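# Carry glass vial to window-side balance, close its doors

## Task

Pick up the vial on the shelved bench by the door and take it to the balance on the shelved bench by the window. Set it upright on the balance pan and close every glass door of the balance. The task fails if the balance is tipped, shoved out of position or its pan overloaded; if the vial reaches the floor; or if the glass vial breaks from a drop of more than a few centimetres or a hard knock. The parked cart, pedal bin and stool are movable. At the end, release the vial and back away, and the robot must be upright, neither fallen nor leaning.

## Robot and tools

Robot: a Hello Robot Stretch 3 with one arm. It has a two-wheel differential base (0.33 m long, 0.34 m wide), a lift that slides up a mast, and a telescoping arm that reaches out to the robot's RIGHT side, ending in a wrist (yaw, pitch, roll) and a two-finger gripper. The base cannot strafe; to move the gripper forward or back you drive the base. It pivots about the point midway between the drive wheels, 0.05 m behind the front edge. With the arm pulled in and the wrist folded, a spin sweeps a 0.28 m radius; an unfolded level wrist reaches farther.

Frames: the base frame has its origin on the floor between the drive wheels, x ahead, y to the left, z up. hand_pose is reported in it, at the fingertip meeting point. The odometry frame is the base frame where the scene began; heading is positive leftward, range -3.142 to 3.142.

Cameras: head_camera and nav_camera are on the head and aim with head_pan_rad and head_tilt_rad; wrist_camera rides on the gripper. Each execute_actions result carries one image per camera, captured at the end of the call. An empty actions list just returns the current state and images.

execute_actions takes "actions", a list run in order. Each action may have "robot" (a command, a stop, or a queue), "steps" (1 to 450 control steps at 30 per second; default 1) and "until" (early-exit conditions, only together with steps). {"steps": n} alone waits. A command object can hold:
- "base": exactly one of {"translate_m": d}, a straight drive of d metres relative to where the base is when the command begins (forward positive, |d| at most 1), or {"rotate_rad": d}, an on-the-spot turn relative to the current heading (left/counter-clockwise positive, |d| at most 3.2). Both are offsets, not positions.
- "joints": absolute targets by name, only the ones you want to change: lift_m 0 to 1.1 (arm height, metres); arm_m 0 to 0.52 (extension, metres); wrist_yaw_rad -1.345 to 4.42 (0 along the arm, positive toward the robot's front, 3.0 folded over the base); wrist_pitch_rad -1.57 to 0.451 (0 level, negative tips fingers down); wrist_roll_rad -2.911 to 2.911 (0 fingers side by side); gripper_m -0.089 to 0.179 (larger is wider; the actual fingertip gap is about 0.007 less when nearly shut and 0.025 less when fully open, and zero below 0.007); head_pan_rad -3.953 to 1.73 (0 ahead, positive left, -1.57 faces along the arm); head_tilt_rad -1.53 to 0.419 (negative looks down). Unnamed joints keep their targets.
- "contact_limits": {"arm_m": effort %} (1 to 100), the motor effort at which an arm motion halts with contact_stop; lower is softer. It lasts until the next arm_m command.
A queue is a list of up to 8 commands and {"pause_s": s} waits (max 15 s), each starting once the previous finished "done". {"robot": {"stop": true}} brakes everything and clears the queue. Base and joint motions in one command start together and keep going across later actions and while you think. A new command overrides at once and throws away the rest of an older queue. Any out-of-range or malformed value rejects the whole call.

To wait for all motion to finish, use "steps": 450 with "until": {"robot": {"status": "ended"}}. You can also compare fields, e.g. {"lift_m": [">", 0.3]} or a status with ["!=", "moving"]; "any" instead of "robot" fires when a single motion ends.

zoom_image: {"camera": one of head_camera, nav_camera, wrist_camera, "region": [x0, y0, x1, y1]} in pixels from the top-left of that camera's last image, at most 504 by 504. finished_scene: {"scene": number} ends the scene irreversibly; call it only after all motion has stopped.

Speed: the base runs fast (0.30 m/s, 1.9 rad/s) only when stowed: lift_m under 0.30, arm_m under 0.03, wrist_yaw_rad over 2.54. Otherwise 0.10 m/s and 0.63 rad/s.

Gripping: command gripper_m smaller than the vial's width; smaller squeezes harder, but overly hard squeezing triggers a stall guard that eases off and may let the vial slip. To let go, open at least 0.02 beyond where the fingers made contact. Neither the reading nor "done" proves you hold something; check the images.

Wrist safety: fold or unfold the wrist only with lift_m between 0.32 and 0.95, wrist_pitch_rad -0.4 and roll near 0, or the gripper can strike the mast, base or head. Once folded, lift may drop to 0.25. If yaw is below -0.4, keep pitch at -0.5 or lower.

Result lines: base_status shows progress as (moved of goal) from wheel counts; joint_goals and joint_status per joint; measured_speeds; refusals, queue and queue_left. Statuses: moving, done, off_target (stuck away from goal, may still push), contact_stop (arm or lift hit something and went slack), time_out, stopped, not_commanded, torque_fault (a wrist servo shut off for about 10 s; joint limp, goals refused). robot.on_its_own flags goals the robot changed, slack or off joints, motors straining at rest, and base_tilt departures of 3 degrees or more. "refused:", "dropped:" and "replaced:" lines explain skipped or superseded goals, counting from 0. lidar_m gives 12 distances in 30-degree sectors counter-clockwise from straight ahead, in a plane 0.17 m up; it misses glass. wrist_depth_mm and head_depth_mm are 7x7 median depth grids. motor_effort is signed percent with a peak in brackets, and is fairly noisy.

Avoid: arm pushes against rigid things with the gripper above about 0.45 m (the robot can tip before the stop fires), repeating a push after a contact_stop, driving while gripping or hooking something fixed, and snagging furniture, especially backing up. If it leans, reverse the last move in small steps, free the gripper, and lower lift to about 0.2. Lower the vial gently, never drop it, do not bump or load the balance, and wait for everything to stop before finishing. Loose objects may occasionally get nudged by outside pushes.

Each tool is called after ">>>" as name(argument=value, ...) on one line, values as JSON.

## Session

>>> execute_actions(actions=[])

Scene clock: 0.00 s.
robot.base_odometry: x=+0.000 y=+0.000 heading=+0.000 (m, m, rad; robot's odometry frame)
robot.turned_by_wheels: +0.000 (rad since the last result)
robot.turned_by_imu: +0.000 (rad since the last result)
robot.base_tilt: forward=+0.3 right=-2.2 (deg)
robot.lidar_m: 1.82 1.76 2.46 1.68 1.67 1.88 1.73 1.59 1.91 1.03 1.03 1.18
robot.head_depth_mm: 2124 2699 2707 2727 2751 2765 2261 / 2151 2610 2639 2656 2671 2729 2221 / 2132 2508 2557 2547 2594 1804 2044 / 2134 2475 2466 2473 2474 2443 2222 / 2132 2375 2382 2397 2346 2379 2235 / 2166 2330 2315 2351 2300 2369 2203 / 2163 2259 2243 2286 2233 2305 2194
robot.base_status: not_commanded
robot.joint_positions: lift_m=+0.468 arm_m=+0.002 wrist_yaw_rad=+3.086 wrist_pitch_rad=-0.516 wrist_roll_rad=-0.017 gripper_m=+0.037 head_pan_rad=-0.001 head_tilt_rad=-0.022
robot.joint_goals: lift_m=+0.468 arm_m=+0.002 wrist_yaw_rad=+3.086 wrist_pitch_rad=-0.516 wrist_roll_rad=-0.017 gripper_m=+0.037 head_pan_rad=-0.001 head_tilt_rad=-0.022
robot.joint_status: lift_m=not_commanded arm_m=not_commanded wrist_yaw_rad=not_commanded wrist_pitch_rad=not_commanded wrist_roll_rad=not_commanded gripper_m=not_commanded head_pan_rad=not_commanded head_tilt_rad=not_commanded
robot.measured_speeds: translate_m=+0.000 rotate_rad=+0.000 lift_m=+0.000 arm_m=+0.000 wrist_yaw_rad=+0.000 wrist_pitch_rad=+0.000 wrist_roll_rad=+0.000 head_pan_rad=+0.000 head_tilt_rad=+0.000
robot: refusals=0 queue=idle queue_left=0
robot.motor_effort: left_wheel=+0 right_wheel=+0 lift_m=+40 arm_m=+0 wrist_yaw_rad=+1 wrist_pitch_rad=+4 wrist_roll_rad=+0 gripper_m=+0 head_pan_rad=+1 head_tilt_rad=+2 (%)
robot.hand_pose: x=-0.0094 y=+0.0633 z=+0.4598 quat_wxyz=(+0.198, +0.682, +0.163, +0.684) (m; robot's base frame)
robot.wrist_depth_mm: - - - - - - - / - - - - - - - / - - - - - - - / 898 864 869 872 866 875 843 / 737 746 722 730 734 725 732 / 640 618 629 626 611 626 623 / 561 560 - - 551 555 554
pictures: head_camera (sideways: a quarter turn clockwise sets it upright), nav_camera (sideways: a quarter turn counterclockwise sets it upright), wrist_camera
Images, in order (width x height): head_camera 896x504, nav_camera 672x504, wrist_camera 644x364.

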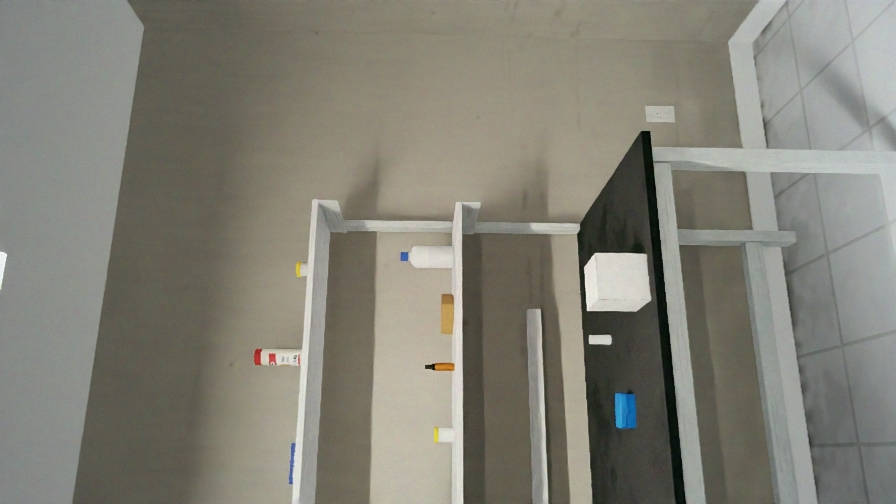

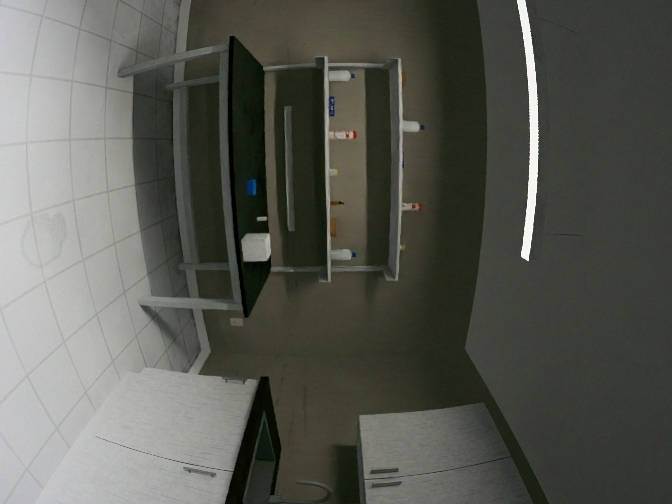

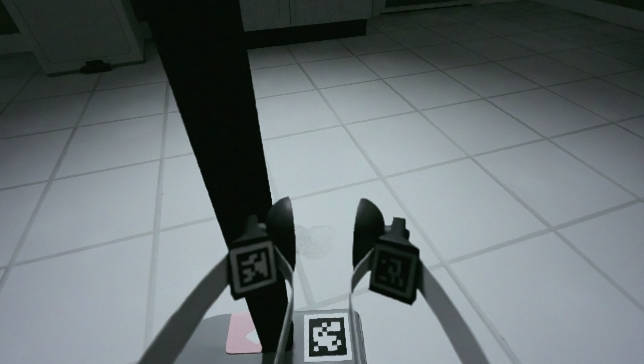

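>>> execute_actions(actions=[{"robot":{"joints":{"head_pan_rad":-2.9,"head_tilt_rad":-0.4,"lift_m":0.28,"wrist_pitch_rad":-0.4}},"steps":450,"until":{"robot":{"status":"ended"}}}])

>>> execute_actions(actions=[{"robot":{"joints":{"head_pan_rad":-1.9}},"steps":450,"until":{"robot":{"status":"ended"}}}])

Scene clock: 4.23 s.
robot.base_odometry: x=+0.000 y=+0.000 heading=+0.000 (m, m, rad; robot's odometry frame)
robot.turned_by_wheels: +0.000 (rad since the last result)
robot.turned_by_imu: -0.001 (rad since the last result)
robot.base_tilt: forward=+0.3 right=-2.0 (deg)
robot.lidar_m: 1.83 1.76 2.45 1.68 1.67 1.88 1.72 1.59 1.91 1.03 1.03 1.18
robot.head_depth_mm: 2036 2147 1789 2504 2328 1784 1439 / 2048 2147 1763 2531 2291 1786 1432 / 2009 2168 1978 2453 2302 1767 1438 / 2013 2154 1961 2422 2206 1755 1435 / 1985 2115 1733 2489 2291 1764 1430 / 1976 2107 1625 2414 2199 1762 1429 / 2003 2146 2273 2483 2272 1754 1428
robot.base_status: not_commanded
robot.joint_positions: lift_m=+0.280 arm_m=+0.002 wrist_yaw_rad=+3.086 wrist_pitch_rad=-0.420 wrist_roll_rad=-0.017 gripper_m=+0.037 head_pan_rad=-2.893 head_tilt_rad=-0.395
robot.joint_goals: lift_m=+0.280 arm_m=+0.002 wrist_yaw_rad=+3.086 wrist_pitch_rad=-0.400 wrist_roll_rad=-0.017 gripper_m=+0.037 head_pan_rad=-2.900 head_tilt_rad=-0.400
robot.joint_status: lift_m=done arm_m=not_commanded wrist_yaw_rad=not_commanded wrist_pitch_rad=done wrist_roll_rad=not_commanded gripper_m=not_commanded head_pan_rad=done head_tilt_rad=done
robot.measured_speeds: translate_m=+0.000 rotate_rad=+0.000 lift_m=+0.000 arm_m=+0.000 wrist_yaw_rad=+0.000 wrist_pitch_rad=+0.000 wrist_roll_rad=+0.000 head_pan_rad=+0.000 head_tilt_rad=+0.000
robot: refusals=0 queue=done queue_left=0
robot.motor_effort: left_wheel=+0(0) right_wheel=+0(0) lift_m=+28(38) arm_m=+0(0) wrist_yaw_rad=+0(0) wrist_pitch_rad=+6(7) wrist_roll_rad=+0(0) gripper_m=+0(0) head_pan_rad=-3(43) head_tilt_rad=-3(30) (%)
robot.hand_pose: x=-0.0087 y=+0.0764 z=+0.2925 quat_wxyz=(+0.166, +0.689, +0.130, +0.693) (m; robot's base frame)
robot.wrist_depth_mm: - - - - - - - / - - - - - - - / 879 865 - 861 877 854 846 / 678 677 - 677 665 669 672 / 560 552 549 547 549 542 538 / 472 494 - - 464 462 460 / 416 - - - 405 402 400
pictures: head_camera (sideways: a quarter turn clockwise sets it upright), nav_camera (sideways: a quarter turn counterclockwise sets it upright), wrist_camera
Images, in order (width x height): head_camera 896x504, nav_camera 672x504, wrist_camera 644x364.

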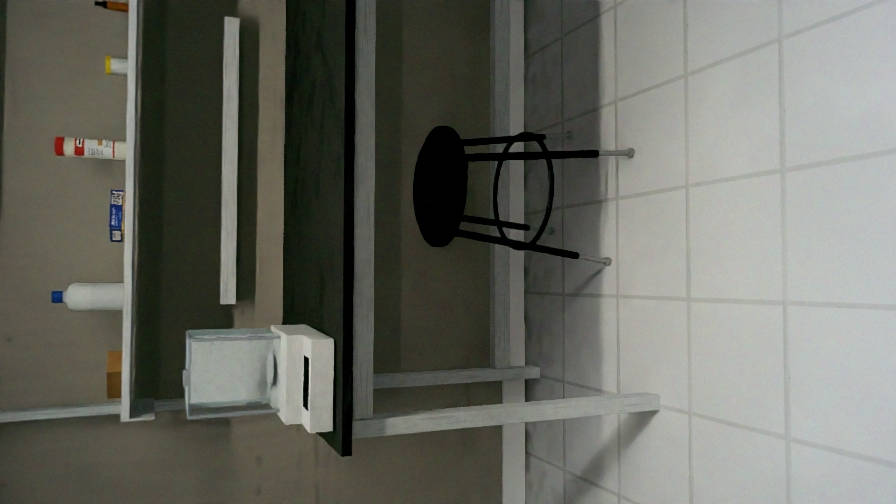

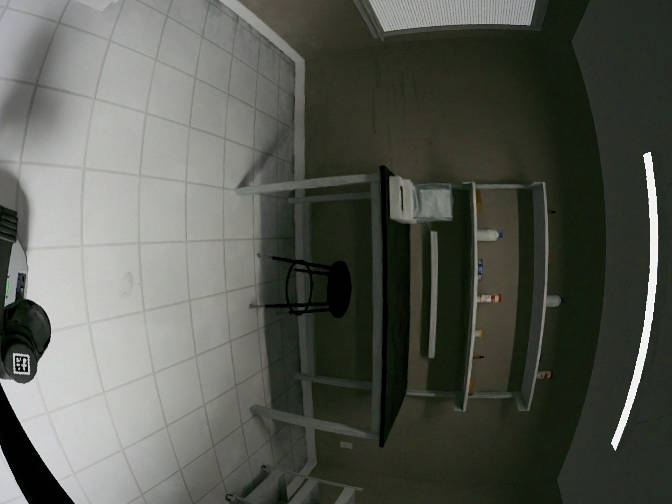

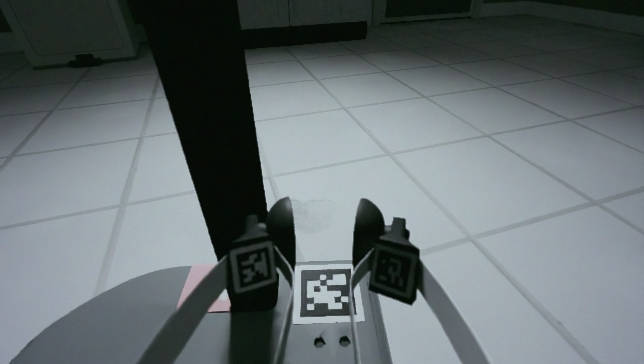

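Scene clock: 5.30 s.
robot.base_odometry: x=+0.000 y=+0.000 heading=+0.000 (m, m, rad; robot's odometry frame)
robot.turned_by_wheels: +0.000 (rad since the last result)
robot.turned_by_imu: +0.000 (rad since the last result)
robot.base_tilt: forward=+0.2 right=-2.1 (deg)
robot.lidar_m: 1.83 1.76 2.46 1.68 1.67 1.89 1.72 1.60 1.91 1.03 1.03 1.18
robot.head_depth_mm: 2156 2323 2582 2865 2322 1788 1434 / 1995 2133 2343 2574 2342 1774 1433 / 1844 1980 2148 2355 2318 1763 1442 / 1727 1853 1983 2186 2237 1782 1425 / 1610 1718 1863 1997 2116 1765 1439 / 1524 1614 1719 1184 1257 1356 1439 / 1432 1534 1564 1096 1144 1243 1342
robot.base_status: not_commanded
robot.joint_positions: lift_m=+0.280 arm_m=+0.002 wrist_yaw_rad=+3.086 wrist_pitch_rad=-0.420 wrist_roll_rad=-0.017 gripper_m=+0.037 head_pan_rad=-1.907 head_tilt_rad=-0.395
robot.joint_goals: lift_m=+0.280 arm_m=+0.002 wrist_yaw_rad=+3.086 wrist_pitch_rad=-0.400 wrist_roll_rad=-0.017 gripper_m=+0.037 head_pan_rad=-1.900 head_tilt_rad=-0.400
robot.joint_status: lift_m=done arm_m=not_commanded wrist_yaw_rad=not_commanded wrist_pitch_rad=done wrist_roll_rad=not_commanded gripper_m=not_commanded head_pan_rad=done head_tilt_rad=done
robot.measured_speeds: translate_m=+0.000 rotate_rad=+0.000 lift_m=+0.000 arm_m=+0.000 wrist_yaw_rad=+0.000 wrist_pitch_rad=+0.000 wrist_roll_rad=+0.000 head_pan_rad=+0.000 head_tilt_rad=+0.000
robot: refusals=0 queue=done queue_left=0
robot.motor_effort: left_wheel=+0(1) right_wheel=+0(0) lift_m=+28(28) arm_m=-1(0) wrist_yaw_rad=+0(1) wrist_pitch_rad=+6(6) wrist_roll_rad=+0(0) gripper_m=+0(1) head_pan_rad=+3(39) head_tilt_rad=-3(2) (%)
robot.hand_pose: x=-0.0087 y=+0.0764 z=+0.2925 quat_wxyz=(+0.166, +0.689, +0.130, +0.693) (m; robot's base frame)
robot.wrist_depth_mm: - - - - - - - / - - - - - - - / 865 849 - 867 881 865 872 / 681 665 - 687 673 671 670 / 568 558 554 551 560 548 547 / 468 490 - - 466 463 462 / 416 - - - 408 403 397
pictures: head_camera (sideways: a quarter turn clockwise sets it upright), nav_camera (sideways: a quarter turn counterclockwise sets it upright), wrist_camera
Images, in order (width x height): head_camera 896x504, nav_camera 672x504, wrist_camera 644x364.

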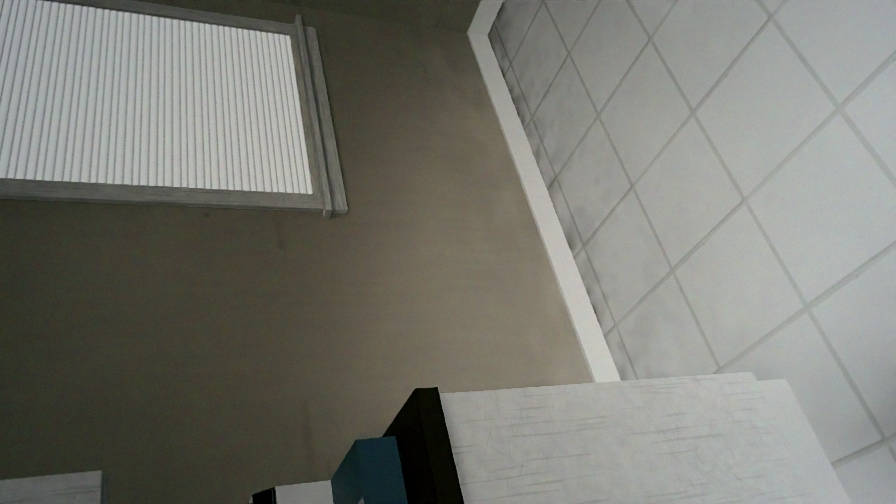

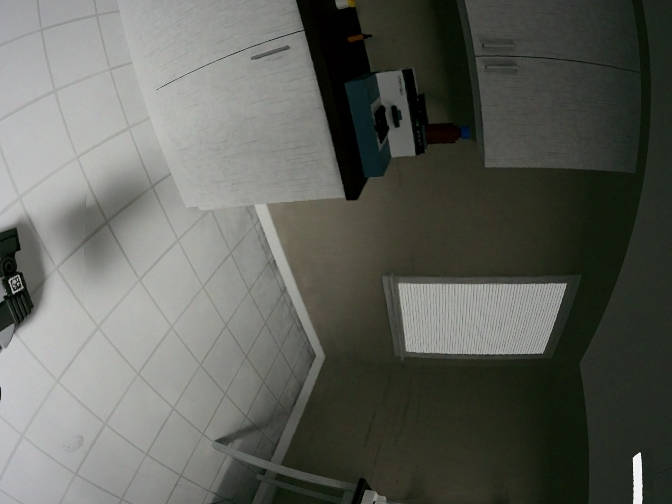

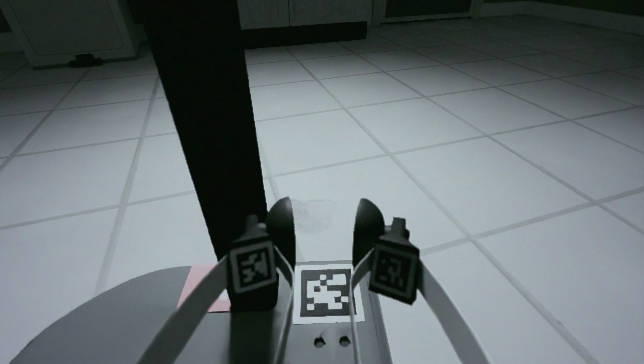

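>>> execute_actions(actions=[{"robot":[{"base":{"rotate_rad":-2.33}},{"base":{"translate_m":1}},{"base":{"translate_m":0.85}},{"base":{"rotate_rad":-0.53},"joints":{"head_pan_rad":-1.4,"head_tilt_rad":-0.6}}],"steps":450,"until":{"robot":{"status":"ended"}}},{"steps":450,"until":{"robot":{"status":"ended"}}},{"robot":[{"joints":{"lift_m":0.9}},{"joints":{"wrist_yaw_rad":0,"gripper_m":0}},{"joints":{"wrist_pitch_rad":0}}],"steps":450,"until":{"robot":{"status":"ended"}}}])

Scene clock: 31.30 s.
robot.base_odometry: x=-1.273 y=-1.342 heading=-2.860 (m, m, rad; robot's odometry frame)
robot.turned_by_wheels: -2.860 (rad since the last result)
robot.turned_by_imu: -2.867 (rad since the last result)
robot.base_tilt: forward=+0.3 right=-2.1 (deg)
robot.lidar_m: 0.76 0.79 0.71 0.68 0.71 0.98 1.12 4.03 2.74 0.59 0.88 0.78
robot.head_depth_mm: 2562 2769 2854 2325 1867 1459 - / 2632 1760 1029 759 - - - / 2675 1452 770 649 759 878 1077 / 2694 1345 698 667 1720 1476 1227 / 2288 1337 676 689 1751 1476 1259 / 1737 1148 684 697 1725 1471 1259 / 1338 662 708 722 1633 1461 1255
robot.base_status: done (rotate_rad -0.5299 of -0.5300)
robot.joint_positions: lift_m=+0.900 arm_m=+0.002 wrist_yaw_rad=+0.003 wrist_pitch_rad=-0.024 wrist_roll_rad=-0.017 gripper_m=+0.000 head_pan_rad=-1.407 head_tilt_rad=-0.593
robot.joint_goals: lift_m=+0.900 arm_m=+0.002 wrist_yaw_rad=+0.000 wrist_pitch_rad=+0.000 wrist_roll_rad=-0.017 gripper_m=+0.000 head_pan_rad=-1.400 head_tilt_rad=-0.600
robot.joint_status: lift_m=done arm_m=not_commanded wrist_yaw_rad=done wrist_pitch_rad=done wrist_roll_rad=not_commanded gripper_m=done head_pan_rad=done head_tilt_rad=done
robot.measured_speeds: translate_m=+0.000 rotate_rad=+0.000 lift_m=+0.000 arm_m=+0.000 wrist_yaw_rad=+0.000 wrist_pitch_rad=+0.000 wrist_roll_rad=+0.000 head_pan_rad=+0.000 head_tilt_rad=+0.000
robot: refusals=0 queue=done queue_left=0
robot.motor_effort: left_wheel=+1(9) right_wheel=-2(9) lift_m=+50(52) arm_m=-1(0) wrist_yaw_rad=-3(4) wrist_pitch_rad=+7(8) wrist_roll_rad=+0(0) gripper_m=-2(79) head_pan_rad=+4(26) head_tilt_rad=-4(24) (%)
robot.hand_pose: x=-0.0208 y=-0.4031 z=+1.0082 quat_wxyz=(+0.713, +0.010, -0.701, -0.008) (m; robot's base frame)
robot.wrist_depth_mm: 404 496 - - - - - / 430 500 - - - - - / 596 474 - - - - - / 446 379 376 568 - - - / 378 379 380 - - - - / 389 397 384 384 - - - / 876 - - - - - -
pictures: head_camera (sideways: a quarter turn clockwise sets it upright), nav_camera (sideways: a quarter turn counterclockwise sets it upright), wrist_camera
Images, in order (width x height): head_camera 896x504, nav_camera 672x504, wrist_camera 644x364.

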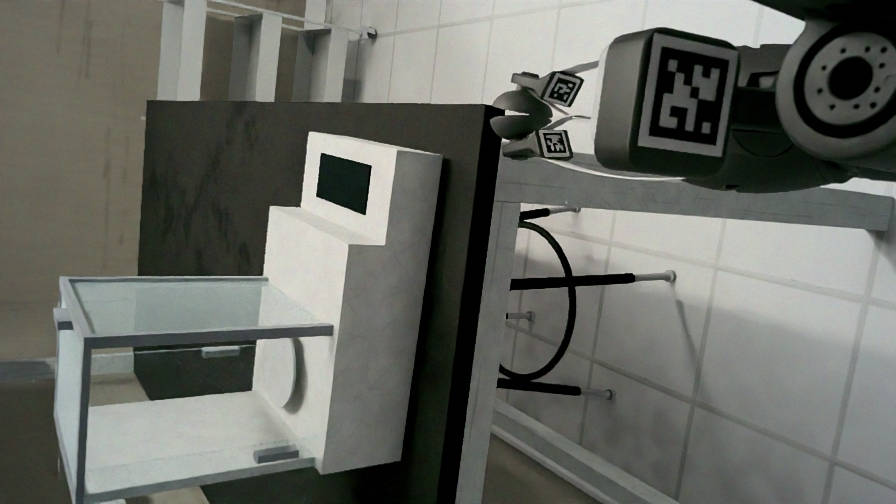

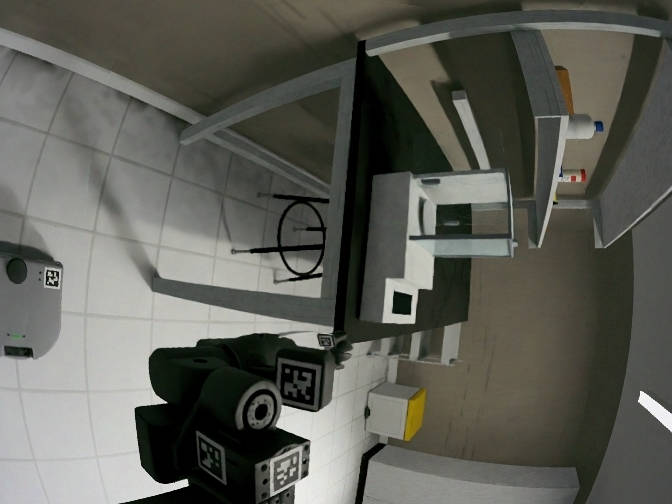

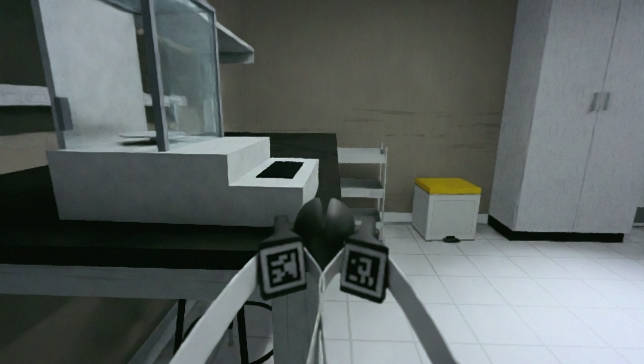

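>>> execute_actions(actions=[{"robot":[{"joints":{"wrist_pitch_rad":-0.4,"wrist_yaw_rad":3,"lift_m":0.6},"base":{"rotate_rad":0.21}},{"joints":{"lift_m":0.28}},{"base":{"translate_m":-1}},{"base":{"translate_m":-1}},{"base":{"translate_m":-0.97}},{"base":{"rotate_rad":-1.78},"joints":{"lift_m":0.85,"head_pan_rad":-1.57}},{"joints":{"wrist_yaw_rad":0,"gripper_m":0.1}},{"joints":{"wrist_pitch_rad":0.02}}],"steps":450,"until":{"robot":{"status":"ended"}}},{"steps":450,"until":{"robot":{"status":"ended"}}},{"steps":450,"until":{"robot":{"status":"ended"}}}])

Scene clock: 64.67 s.
robot.base_odometry: x=+1.345 y=+0.060 heading=+1.853 (m, m, rad; robot's odometry frame)
robot.turned_by_wheels: -1.570 (rad since the last result)
robot.turned_by_imu: -1.575 (rad since the last result)
robot.base_tilt: forward=+0.2 right=-2.1 (deg)
robot.lidar_m: 2.02 2.05 3.06 3.05 1.03 0.77 0.74 0.59 1.04 1.00 1.05 0.97
robot.head_depth_mm: 758 1035 1129 947 562 516 - / 902 1040 1142 942 577 544 556 / 903 1036 1145 942 738 - - / 910 1029 1149 936 736 632 1197 / 915 1035 1150 936 718 606 1179 / 778 1040 1149 932 712 604 1175 / 923 1048 1150 926 730 603 1177
robot.base_status: done (rotate_rad -1.7799 of -1.7800)
robot.joint_positions: lift_m=+0.850 arm_m=+0.003 wrist_yaw_rad=+0.003 wrist_pitch_rad=-0.004 wrist_roll_rad=-0.017 gripper_m=+0.100 head_pan_rad=-1.563 head_tilt_rad=-0.593
robot.joint_goals: lift_m=+0.850 arm_m=+0.003 wrist_yaw_rad=+0.000 wrist_pitch_rad=+0.020 wrist_roll_rad=-0.017 gripper_m=+0.100 head_pan_rad=-1.570 head_tilt_rad=-0.600
robot.joint_status: lift_m=done arm_m=not_commanded wrist_yaw_rad=done wrist_pitch_rad=done wrist_roll_rad=not_commanded gripper_m=done head_pan_rad=done head_tilt_rad=done
robot.measured_speeds: translate_m=+0.000 rotate_rad=+0.000 lift_m=+0.000 arm_m=+0.000 wrist_yaw_rad=+0.000 wrist_pitch_rad=+0.000 wrist_roll_rad=+0.000 head_pan_rad=+0.000 head_tilt_rad=+0.000
robot: refusals=0 queue=done queue_left=0
robot.motor_effort: left_wheel=+1(10) right_wheel=-2(7) lift_m=+50(54) arm_m=-1(0) wrist_yaw_rad=-3(3) wrist_pitch_rad=+8(7) wrist_roll_rad=+0(0) gripper_m=+1(82) head_pan_rad=-3(16) head_tilt_rad=-4(3) (%)
robot.hand_pose: x=-0.0207 y=-0.4036 z=+0.9633 quat_wxyz=(+0.713, +0.003, -0.701, -0.001) (m; robot's base frame)
robot.wrist_depth_mm: 676 661 668 656 639 652 567 / 845 850 837 823 812 789 783 / 899 859 850 819 843 815 834 / 924 943 867 884 890 859 837 / 644 672 664 680 684 678 875 / 463 466 439 463 454 252 450 / 359 348 348 363 332 186 182
pictures: head_camera (sideways: a quarter turn clockwise sets it upright), nav_camera (sideways: a quarter turn counterclockwise sets it upright), wrist_camera
Images, in order (width x height): head_camera 896x504, nav_camera 672x504, wrist_camera 644x364.

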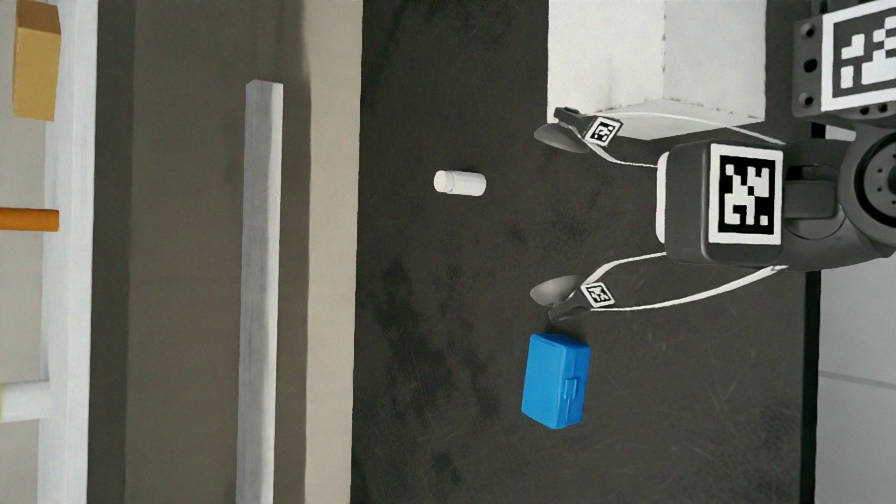

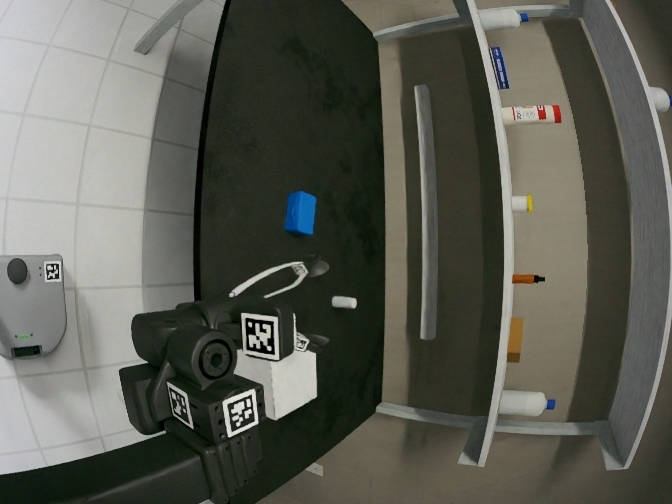

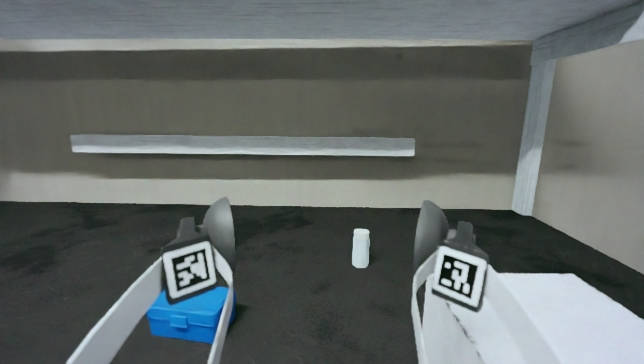

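>>> execute_actions(actions=[{"robot":[{"base":{"translate_m":0.16}},{"base":{"rotate_rad":-0.3},"joints":{"wrist_pitch_rad":-0.3,"gripper_m":0.08}},{"joints":{"arm_m":0.27,"lift_m":0.8}}],"steps":450,"until":{"robot":{"status":"ended"}}}])

Scene clock: 73.97 s.
robot.base_odometry: x=+1.300 y=+0.214 heading=+1.553 (m, m, rad; robot's odometry frame)
robot.turned_by_wheels: -0.300 (rad since the last result)
robot.turned_by_imu: -0.303 (rad since the last result)
robot.base_tilt: forward=+0.3 right=-1.9 (deg)
robot.lidar_m: 0.83 1.86 2.07 3.01 1.84 1.05 0.90 0.75 0.73 1.01 1.01 1.15
robot.head_depth_mm: 847 1147 1236 945 591 - - / 986 1154 1231 997 - 609 1267 / 816 1114 1211 998 - 610 1232 / 860 1070 1169 973 715 608 1212 / 920 1047 1148 931 735 608 1182 / 902 1011 1129 933 700 604 550 / 880 1009 1098 924 732 604 538
robot.base_status: done (rotate_rad -0.2999 of -0.3000)
robot.joint_positions: lift_m=+0.800 arm_m=+0.270 wrist_yaw_rad=+0.001 wrist_pitch_rad=-0.314 wrist_roll_rad=-0.017 gripper_m=+0.080 head_pan_rad=-1.563 head_tilt_rad=-0.593
robot.joint_goals: lift_m=+0.800 arm_m=+0.270 wrist_yaw_rad=+0.000 wrist_pitch_rad=-0.300 wrist_roll_rad=-0.017 gripper_m=+0.080 head_pan_rad=-1.570 head_tilt_rad=-0.600
robot.joint_status: lift_m=done arm_m=done wrist_yaw_rad=done wrist_pitch_rad=done wrist_roll_rad=not_commanded gripper_m=done head_pan_rad=done head_tilt_rad=done
robot.measured_speeds: translate_m=+0.000 rotate_rad=+0.000 lift_m=+0.000 arm_m=+0.000 wrist_yaw_rad=+0.000 wrist_pitch_rad=+0.000 wrist_roll_rad=+0.000 head_pan_rad=+0.000 head_tilt_rad=+0.000
robot: refusals=0 queue=done queue_left=0
robot.motor_effort: left_wheel=+1(5) right_wheel=-2(7) lift_m=+28(49) arm_m=+3(2) wrist_yaw_rad=-1(2) wrist_pitch_rad=+4(7) wrist_roll_rad=+0(0) gripper_m=+0(72) head_pan_rad=-2(2) head_tilt_rad=-3(4) (%)
robot.hand_pose: x=-0.0212 y=-0.6509 z=+0.8371 quat_wxyz=(+0.705, +0.112, -0.692, -0.109) (m; robot's base frame)
robot.wrist_depth_mm: 475 509 542 573 625 652 725 / 508 552 587 642 671 719 790 / 488 480 475 478 477 479 807 / 345 346 349 324 343 342 340 / 269 271 282 267 280 268 267 / 220 220 213 219 213 221 220 / 186 187 186 186 187 186 185
pictures: head_camera (sideways: a quarter turn clockwise sets it upright), nav_camera (sideways: a quarter turn counterclockwise sets it upright), wrist_camera
Images, in order (width x height): head_camera 896x504, nav_camera 672x504, wrist_camera 644x364.

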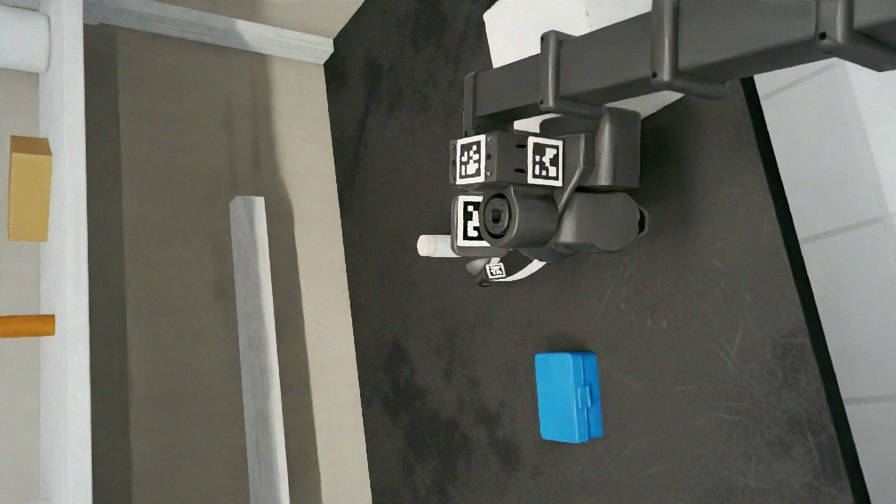

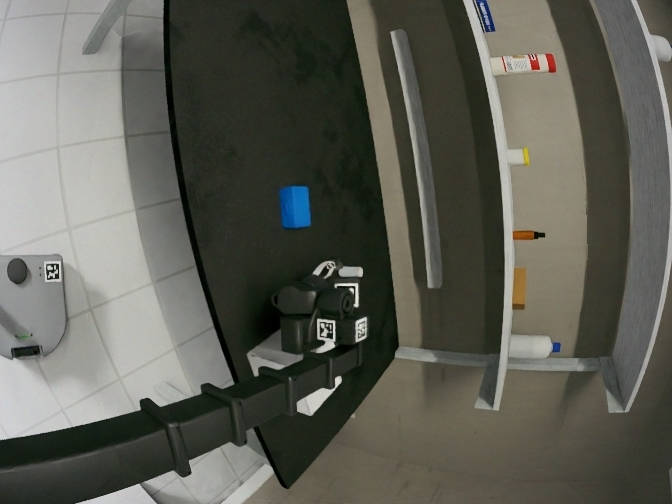

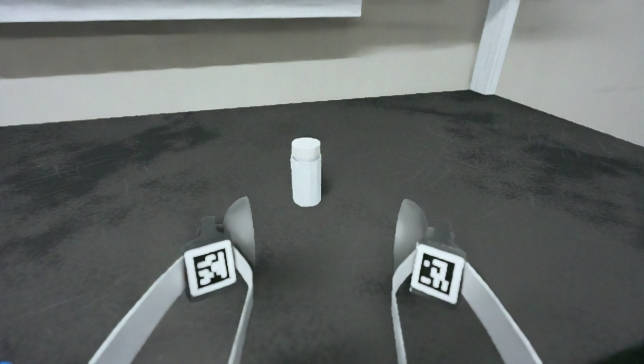

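>>> execute_actions(actions=[{"robot":[{"base":{"translate_m":0.017},"joints":{"lift_m":0.775}},{"joints":{"arm_m":0.385}}],"steps":450,"until":{"robot":{"status":"ended"}}}])

Scene clock: 78.13 s.
robot.base_odometry: x=+1.301 y=+0.231 heading=+1.553 (m, m, rad; robot's odometry frame)
robot.turned_by_wheels: +0.000 (rad since the last result)
robot.turned_by_imu: -0.001 (rad since the last result)
robot.base_tilt: forward=+0.3 right=-2.1 (deg)
robot.lidar_m: 0.81 1.85 2.05 3.02 1.88 1.07 0.92 0.74 0.74 1.01 1.00 1.14
robot.head_depth_mm: 849 1144 1227 946 578 - - / 984 1152 1227 1001 697 595 1257 / 819 1107 1210 - 715 608 1235 / 939 1067 1167 973 716 608 1210 / 912 1039 1155 930 712 605 1176 / 900 1017 1123 928 695 606 550 / 876 1002 1098 928 729 604 537
robot.base_status: done (translate_m +0.0170 of +0.0170)
robot.joint_positions: lift_m=+0.775 arm_m=+0.385 wrist_yaw_rad=+0.001 wrist_pitch_rad=-0.314 wrist_roll_rad=-0.017 gripper_m=+0.080 head_pan_rad=-1.563 head_tilt_rad=-0.593
robot.joint_goals: lift_m=+0.775 arm_m=+0.385 wrist_yaw_rad=+0.000 wrist_pitch_rad=-0.300 wrist_roll_rad=-0.017 gripper_m=+0.080 head_pan_rad=-1.570 head_tilt_rad=-0.600
robot.joint_status: lift_m=done arm_m=done wrist_yaw_rad=done wrist_pitch_rad=done wrist_roll_rad=not_commanded gripper_m=done head_pan_rad=done head_tilt_rad=done
robot.measured_speeds: translate_m=+0.000 rotate_rad=+0.000 lift_m=+0.000 arm_m=+0.000 wrist_yaw_rad=+0.000 wrist_pitch_rad=+0.000 wrist_roll_rad=+0.000 head_pan_rad=+0.000 head_tilt_rad=+0.000
robot: refusals=0 queue=done queue_left=0
robot.motor_effort: left_wheel=+1(5) right_wheel=-2(4) lift_m=+27(30) arm_m=+3(3) wrist_yaw_rad=-2(2) wrist_pitch_rad=+4(4) wrist_roll_rad=+0(0) gripper_m=+0(0) head_pan_rad=-3(2) head_tilt_rad=-4(4) (%)
robot.hand_pose: x=-0.0212 y=-0.7659 z=+0.8121 quat_wxyz=(+0.705, +0.112, -0.692, -0.109) (m; robot's base frame)
robot.wrist_depth_mm: 403 423 451 481 506 539 612 / 420 449 482 522 553 562 668 / 408 413 413 412 405 414 411 / 295 294 293 295 294 294 290 / 229 231 241 210 238 229 231 / 188 188 181 188 181 189 188 / 160 160 160 160 159 159 160
pictures: head_camera (sideways: a quarter turn clockwise sets it upright), nav_camera (sideways: a quarter turn counterclockwise sets it upright), wrist_camera
Images, in order (width x height): head_camera 896x504, nav_camera 672x504, wrist_camera 644x364.

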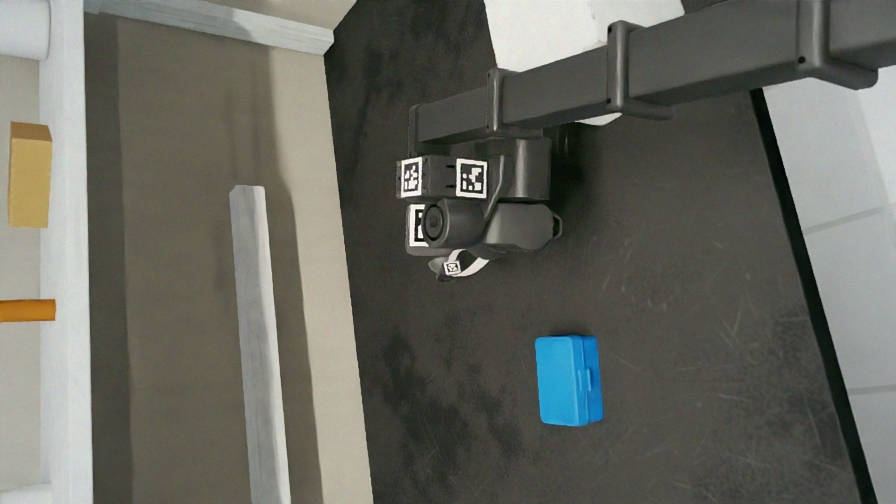

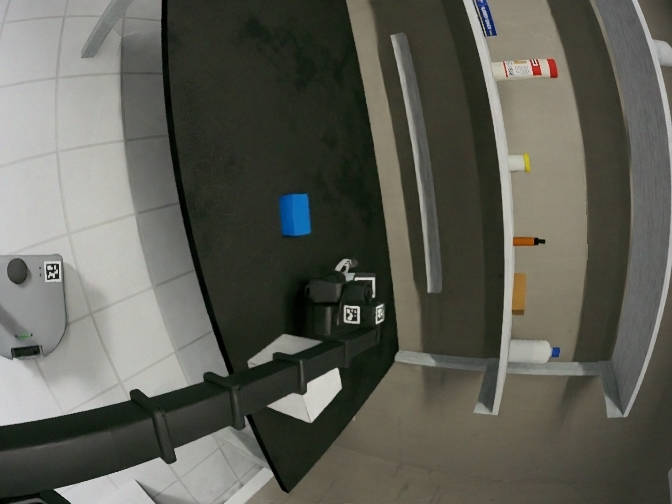

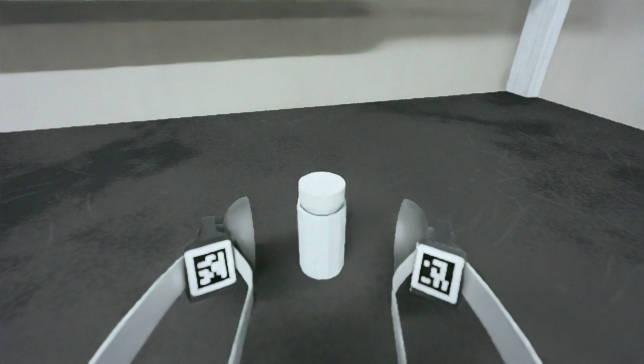

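>>> execute_actions(actions=[{"robot":[{"joints":{"arm_m":0.42,"lift_m":0.767}},{"joints":{"gripper_m":0.0}},{"joints":{"lift_m":0.785}}],"steps":450,"until":{"robot":{"status":"ended"}}}])

Scene clock: 82.10 s.
robot.base_odometry: x=+1.301 y=+0.231 heading=+1.553 (m, m, rad; robot's odometry frame)
robot.turned_by_wheels: +0.000 (rad since the last result)
robot.turned_by_imu: -0.001 (rad since the last result)
robot.base_tilt: forward=+0.2 right=-2.2 (deg)
robot.lidar_m: 0.81 1.85 2.05 3.02 1.88 1.07 0.92 0.74 0.74 1.00 1.00 1.15
robot.head_depth_mm: 850 1146 1228 944 580 - - / 983 1147 1235 - 741 602 1269 / 820 1107 1211 - 738 609 1227 / 933 1068 1164 919 736 606 1199 / 917 1039 1149 929 712 605 1187 / 897 1016 1120 927 698 605 550 / 876 1002 1098 926 732 603 536
robot.base_status: done (translate_m +0.0170 of +0.0170)
robot.joint_positions: lift_m=+0.785 arm_m=+0.420 wrist_yaw_rad=+0.001 wrist_pitch_rad=-0.314 wrist_roll_rad=-0.017 gripper_m=+0.001 head_pan_rad=-1.563 head_tilt_rad=-0.593
robot.joint_goals: lift_m=+0.785 arm_m=+0.420 wrist_yaw_rad=+0.000 wrist_pitch_rad=-0.300 wrist_roll_rad=-0.017 gripper_m=+0.000 head_pan_rad=-1.570 head_tilt_rad=-0.600
robot.joint_status: lift_m=done arm_m=done wrist_yaw_rad=done wrist_pitch_rad=done wrist_roll_rad=not_commanded gripper_m=done head_pan_rad=done head_tilt_rad=done
robot.measured_speeds: translate_m=+0.000 rotate_rad=+0.000 lift_m=+0.000 arm_m=+0.000 wrist_yaw_rad=+0.000 wrist_pitch_rad=+0.000 wrist_roll_rad=+0.000 head_pan_rad=+0.000 head_tilt_rad=+0.000
robot: refusals=0 queue=done queue_left=0
robot.motor_effort: left_wheel=+1(1) right_wheel=-2(2) lift_m=+51(54) arm_m=+2(3) wrist_yaw_rad=-1(2) wrist_pitch_rad=+4(4) wrist_roll_rad=+0(0) gripper_m=-11(83) head_pan_rad=-3(2) head_tilt_rad=-3(4) (%)
robot.hand_pose: x=-0.0212 y=-0.8009 z=+0.8212 quat_wxyz=(+0.705, +0.112, -0.692, -0.110) (m; robot's base frame)
robot.wrist_depth_mm: 373 394 420 450 483 512 558 / 403 423 450 480 520 550 627 / 422 443 438 433 431 435 437 / 312 312 314 310 314 313 311 / 244 244 242 134 245 242 243 / 198 200 193 147 192 200 200 / 169 170 169 165 169 169 169
pictures: head_camera (sideways: a quarter turn clockwise sets it upright), nav_camera (sideways: a quarter turn counterclockwise sets it upright), wrist_camera
Images, in order (width x height): head_camera 896x504, nav_camera 672x504, wrist_camera 644x364.

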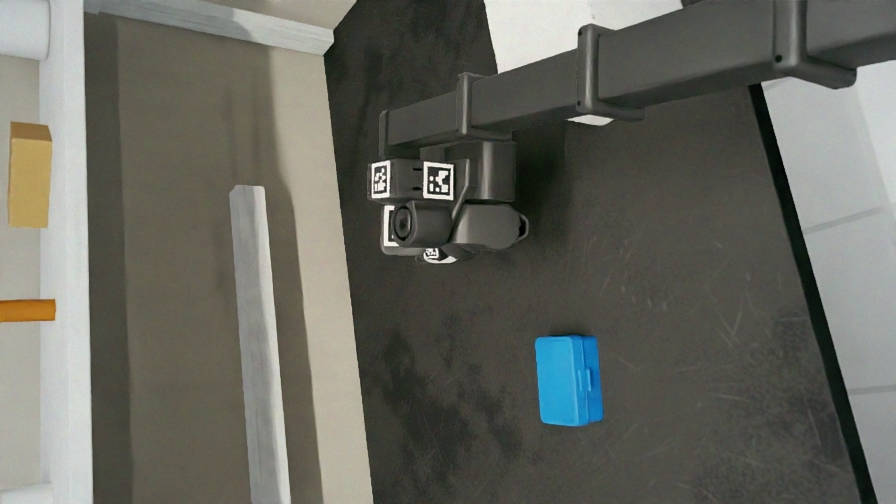

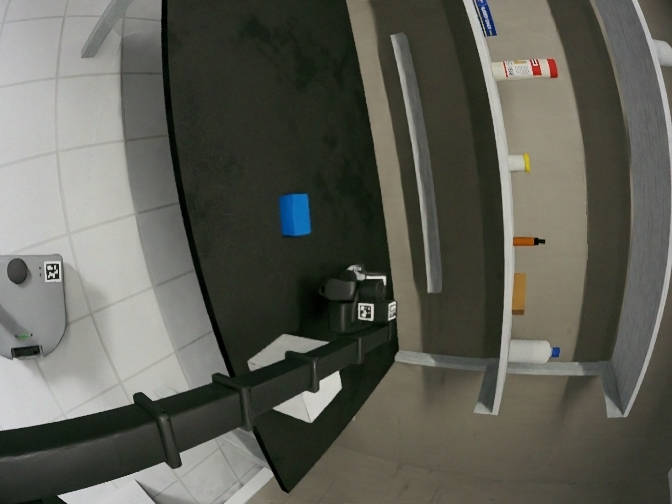

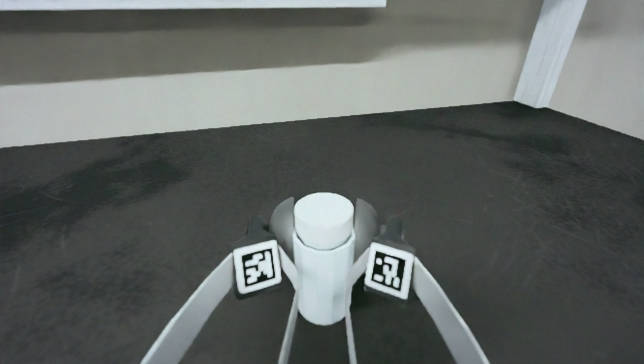

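>>> execute_actions(actions=[{"robot":[{"joints":{"lift_m":0.9,"gripper_m":-0.015}},{"joints":{"arm_m":0}},{"base":{"rotate_rad":2.145},"joints":{"wrist_yaw_rad":2.65}},{"joints":{"lift_m":0.29},"base":{"translate_m":0.5}},{"base":{"translate_m":1}},{"base":{"translate_m":1}},{"base":{"translate_m":0.52},"joints":{"lift_m":0.9}},{"base":{"rotate_rad":-0.255},"joints":{"wrist_yaw_rad":0}}],"steps":450,"until":{"robot":{"status":"ended"}}},{"steps":450,"until":{"robot":{"status":"ended"}}},{"steps":450,"until":{"robot":{"status":"ended"}}},{"robot":{"base":{"translate_m":0.24},"joints":{"lift_m":1.04,"head_tilt_rad":-0.45}},"steps":450,"until":{"robot":{"status":"ended"}}}])

Scene clock: 125.03 s.
robot.base_odometry: x=-1.492 y=-1.437 heading=-2.840 (m, m, rad; robot's odometry frame)
robot.turned_by_wheels: +1.890 (rad since the last result)
robot.turned_by_imu: +1.878 (rad since the last result)
robot.base_tilt: forward=+0.3 right=-2.1 (deg)
robot.lidar_m: 0.52 0.55 0.67 0.65 0.68 0.96 1.36 3.60 0.65 1.05 0.71 0.54
robot.head_depth_mm: 2685 2851 3061 815 - - - / 2701 2873 1367 765 - - - / 2669 2833 1250 721 - - - / 2676 2875 1346 709 726 1610 1360 / 2625 2772 1078 767 716 1649 1359 / 1738 1954 1340 845 722 1574 1367 / 514 1380 1328 845 728 1449 1296
robot.base_status: done (translate_m +0.2400 of +0.2400)
robot.joint_positions: lift_m=+1.040 arm_m=+0.003 wrist_yaw_rad=+0.002 wrist_pitch_rad=-0.316 wrist_roll_rad=-0.017 gripper_m=-0.014 head_pan_rad=-1.563 head_tilt_rad=-0.458
robot.joint_goals: lift_m=+1.040 arm_m=+0.000 wrist_yaw_rad=+0.000 wrist_pitch_rad=-0.300 wrist_roll_rad=-0.017 gripper_m=-0.015 head_pan_rad=-1.570 head_tilt_rad=-0.450
robot.joint_status: lift_m=done arm_m=done wrist_yaw_rad=done wrist_pitch_rad=done wrist_roll_rad=not_commanded gripper_m=done head_pan_rad=done head_tilt_rad=done
robot.measured_speeds: translate_m=+0.000 rotate_rad=+0.000 lift_m=+0.000 arm_m=+0.000 wrist_yaw_rad=+0.000 wrist_pitch_rad=+0.000 wrist_roll_rad=+0.000 head_pan_rad=+0.000 head_tilt_rad=+0.000
robot: refusals=0 queue=done queue_left=0
robot.motor_effort: left_wheel=+1(7) right_wheel=-2(9) lift_m=+51(55) arm_m=-3(1) wrist_yaw_rad=-2(4) wrist_pitch_rad=+5(5) wrist_roll_rad=+0(0) gripper_m=-15(70) head_pan_rad=-3(3) head_tilt_rad=+5(18) (%)
robot.hand_pose: x=-0.0209 y=-0.3838 z=+1.0759 quat_wxyz=(+0.705, +0.113, -0.692, -0.110) (m; robot's base frame)
robot.wrist_depth_mm: 571 745 - - - - - / 577 827 - - - - - / 578 718 715 446 490 - - / 519 519 514 451 445 - - / 502 487 481 133 444 466 - / 568 831 - 147 535 - - / 599 677 - - - - -
pictures: head_camera (sideways: a quarter turn clockwise sets it upright), nav_camera (sideways: a quarter turn counterclockwise sets it upright), wrist_camera
Images, in order (width x height): head_camera 896x504, nav_camera 672x504, wrist_camera 644x364.

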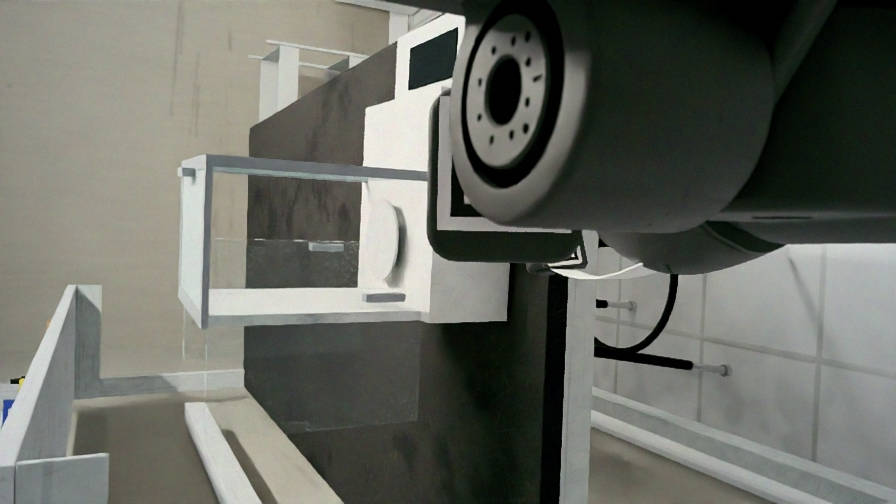

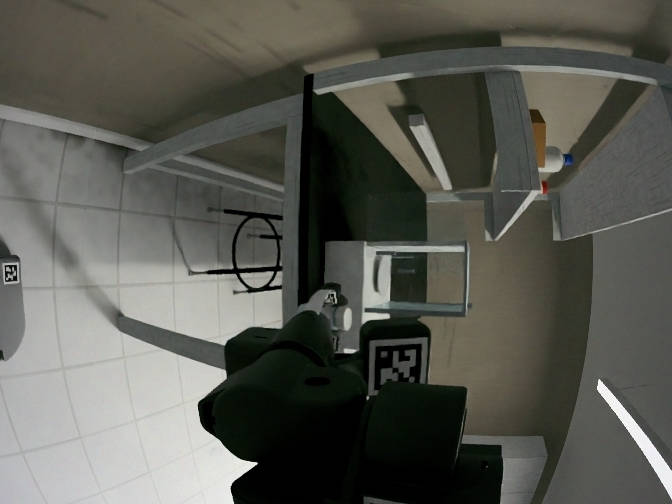

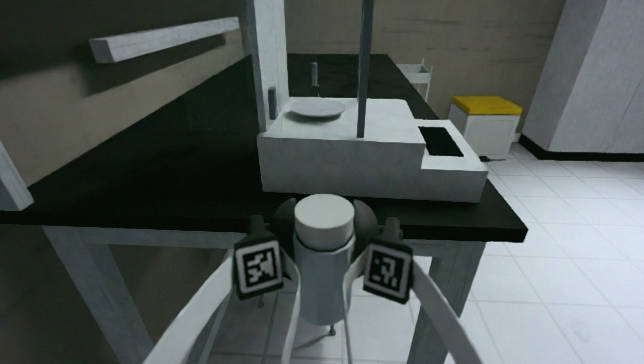

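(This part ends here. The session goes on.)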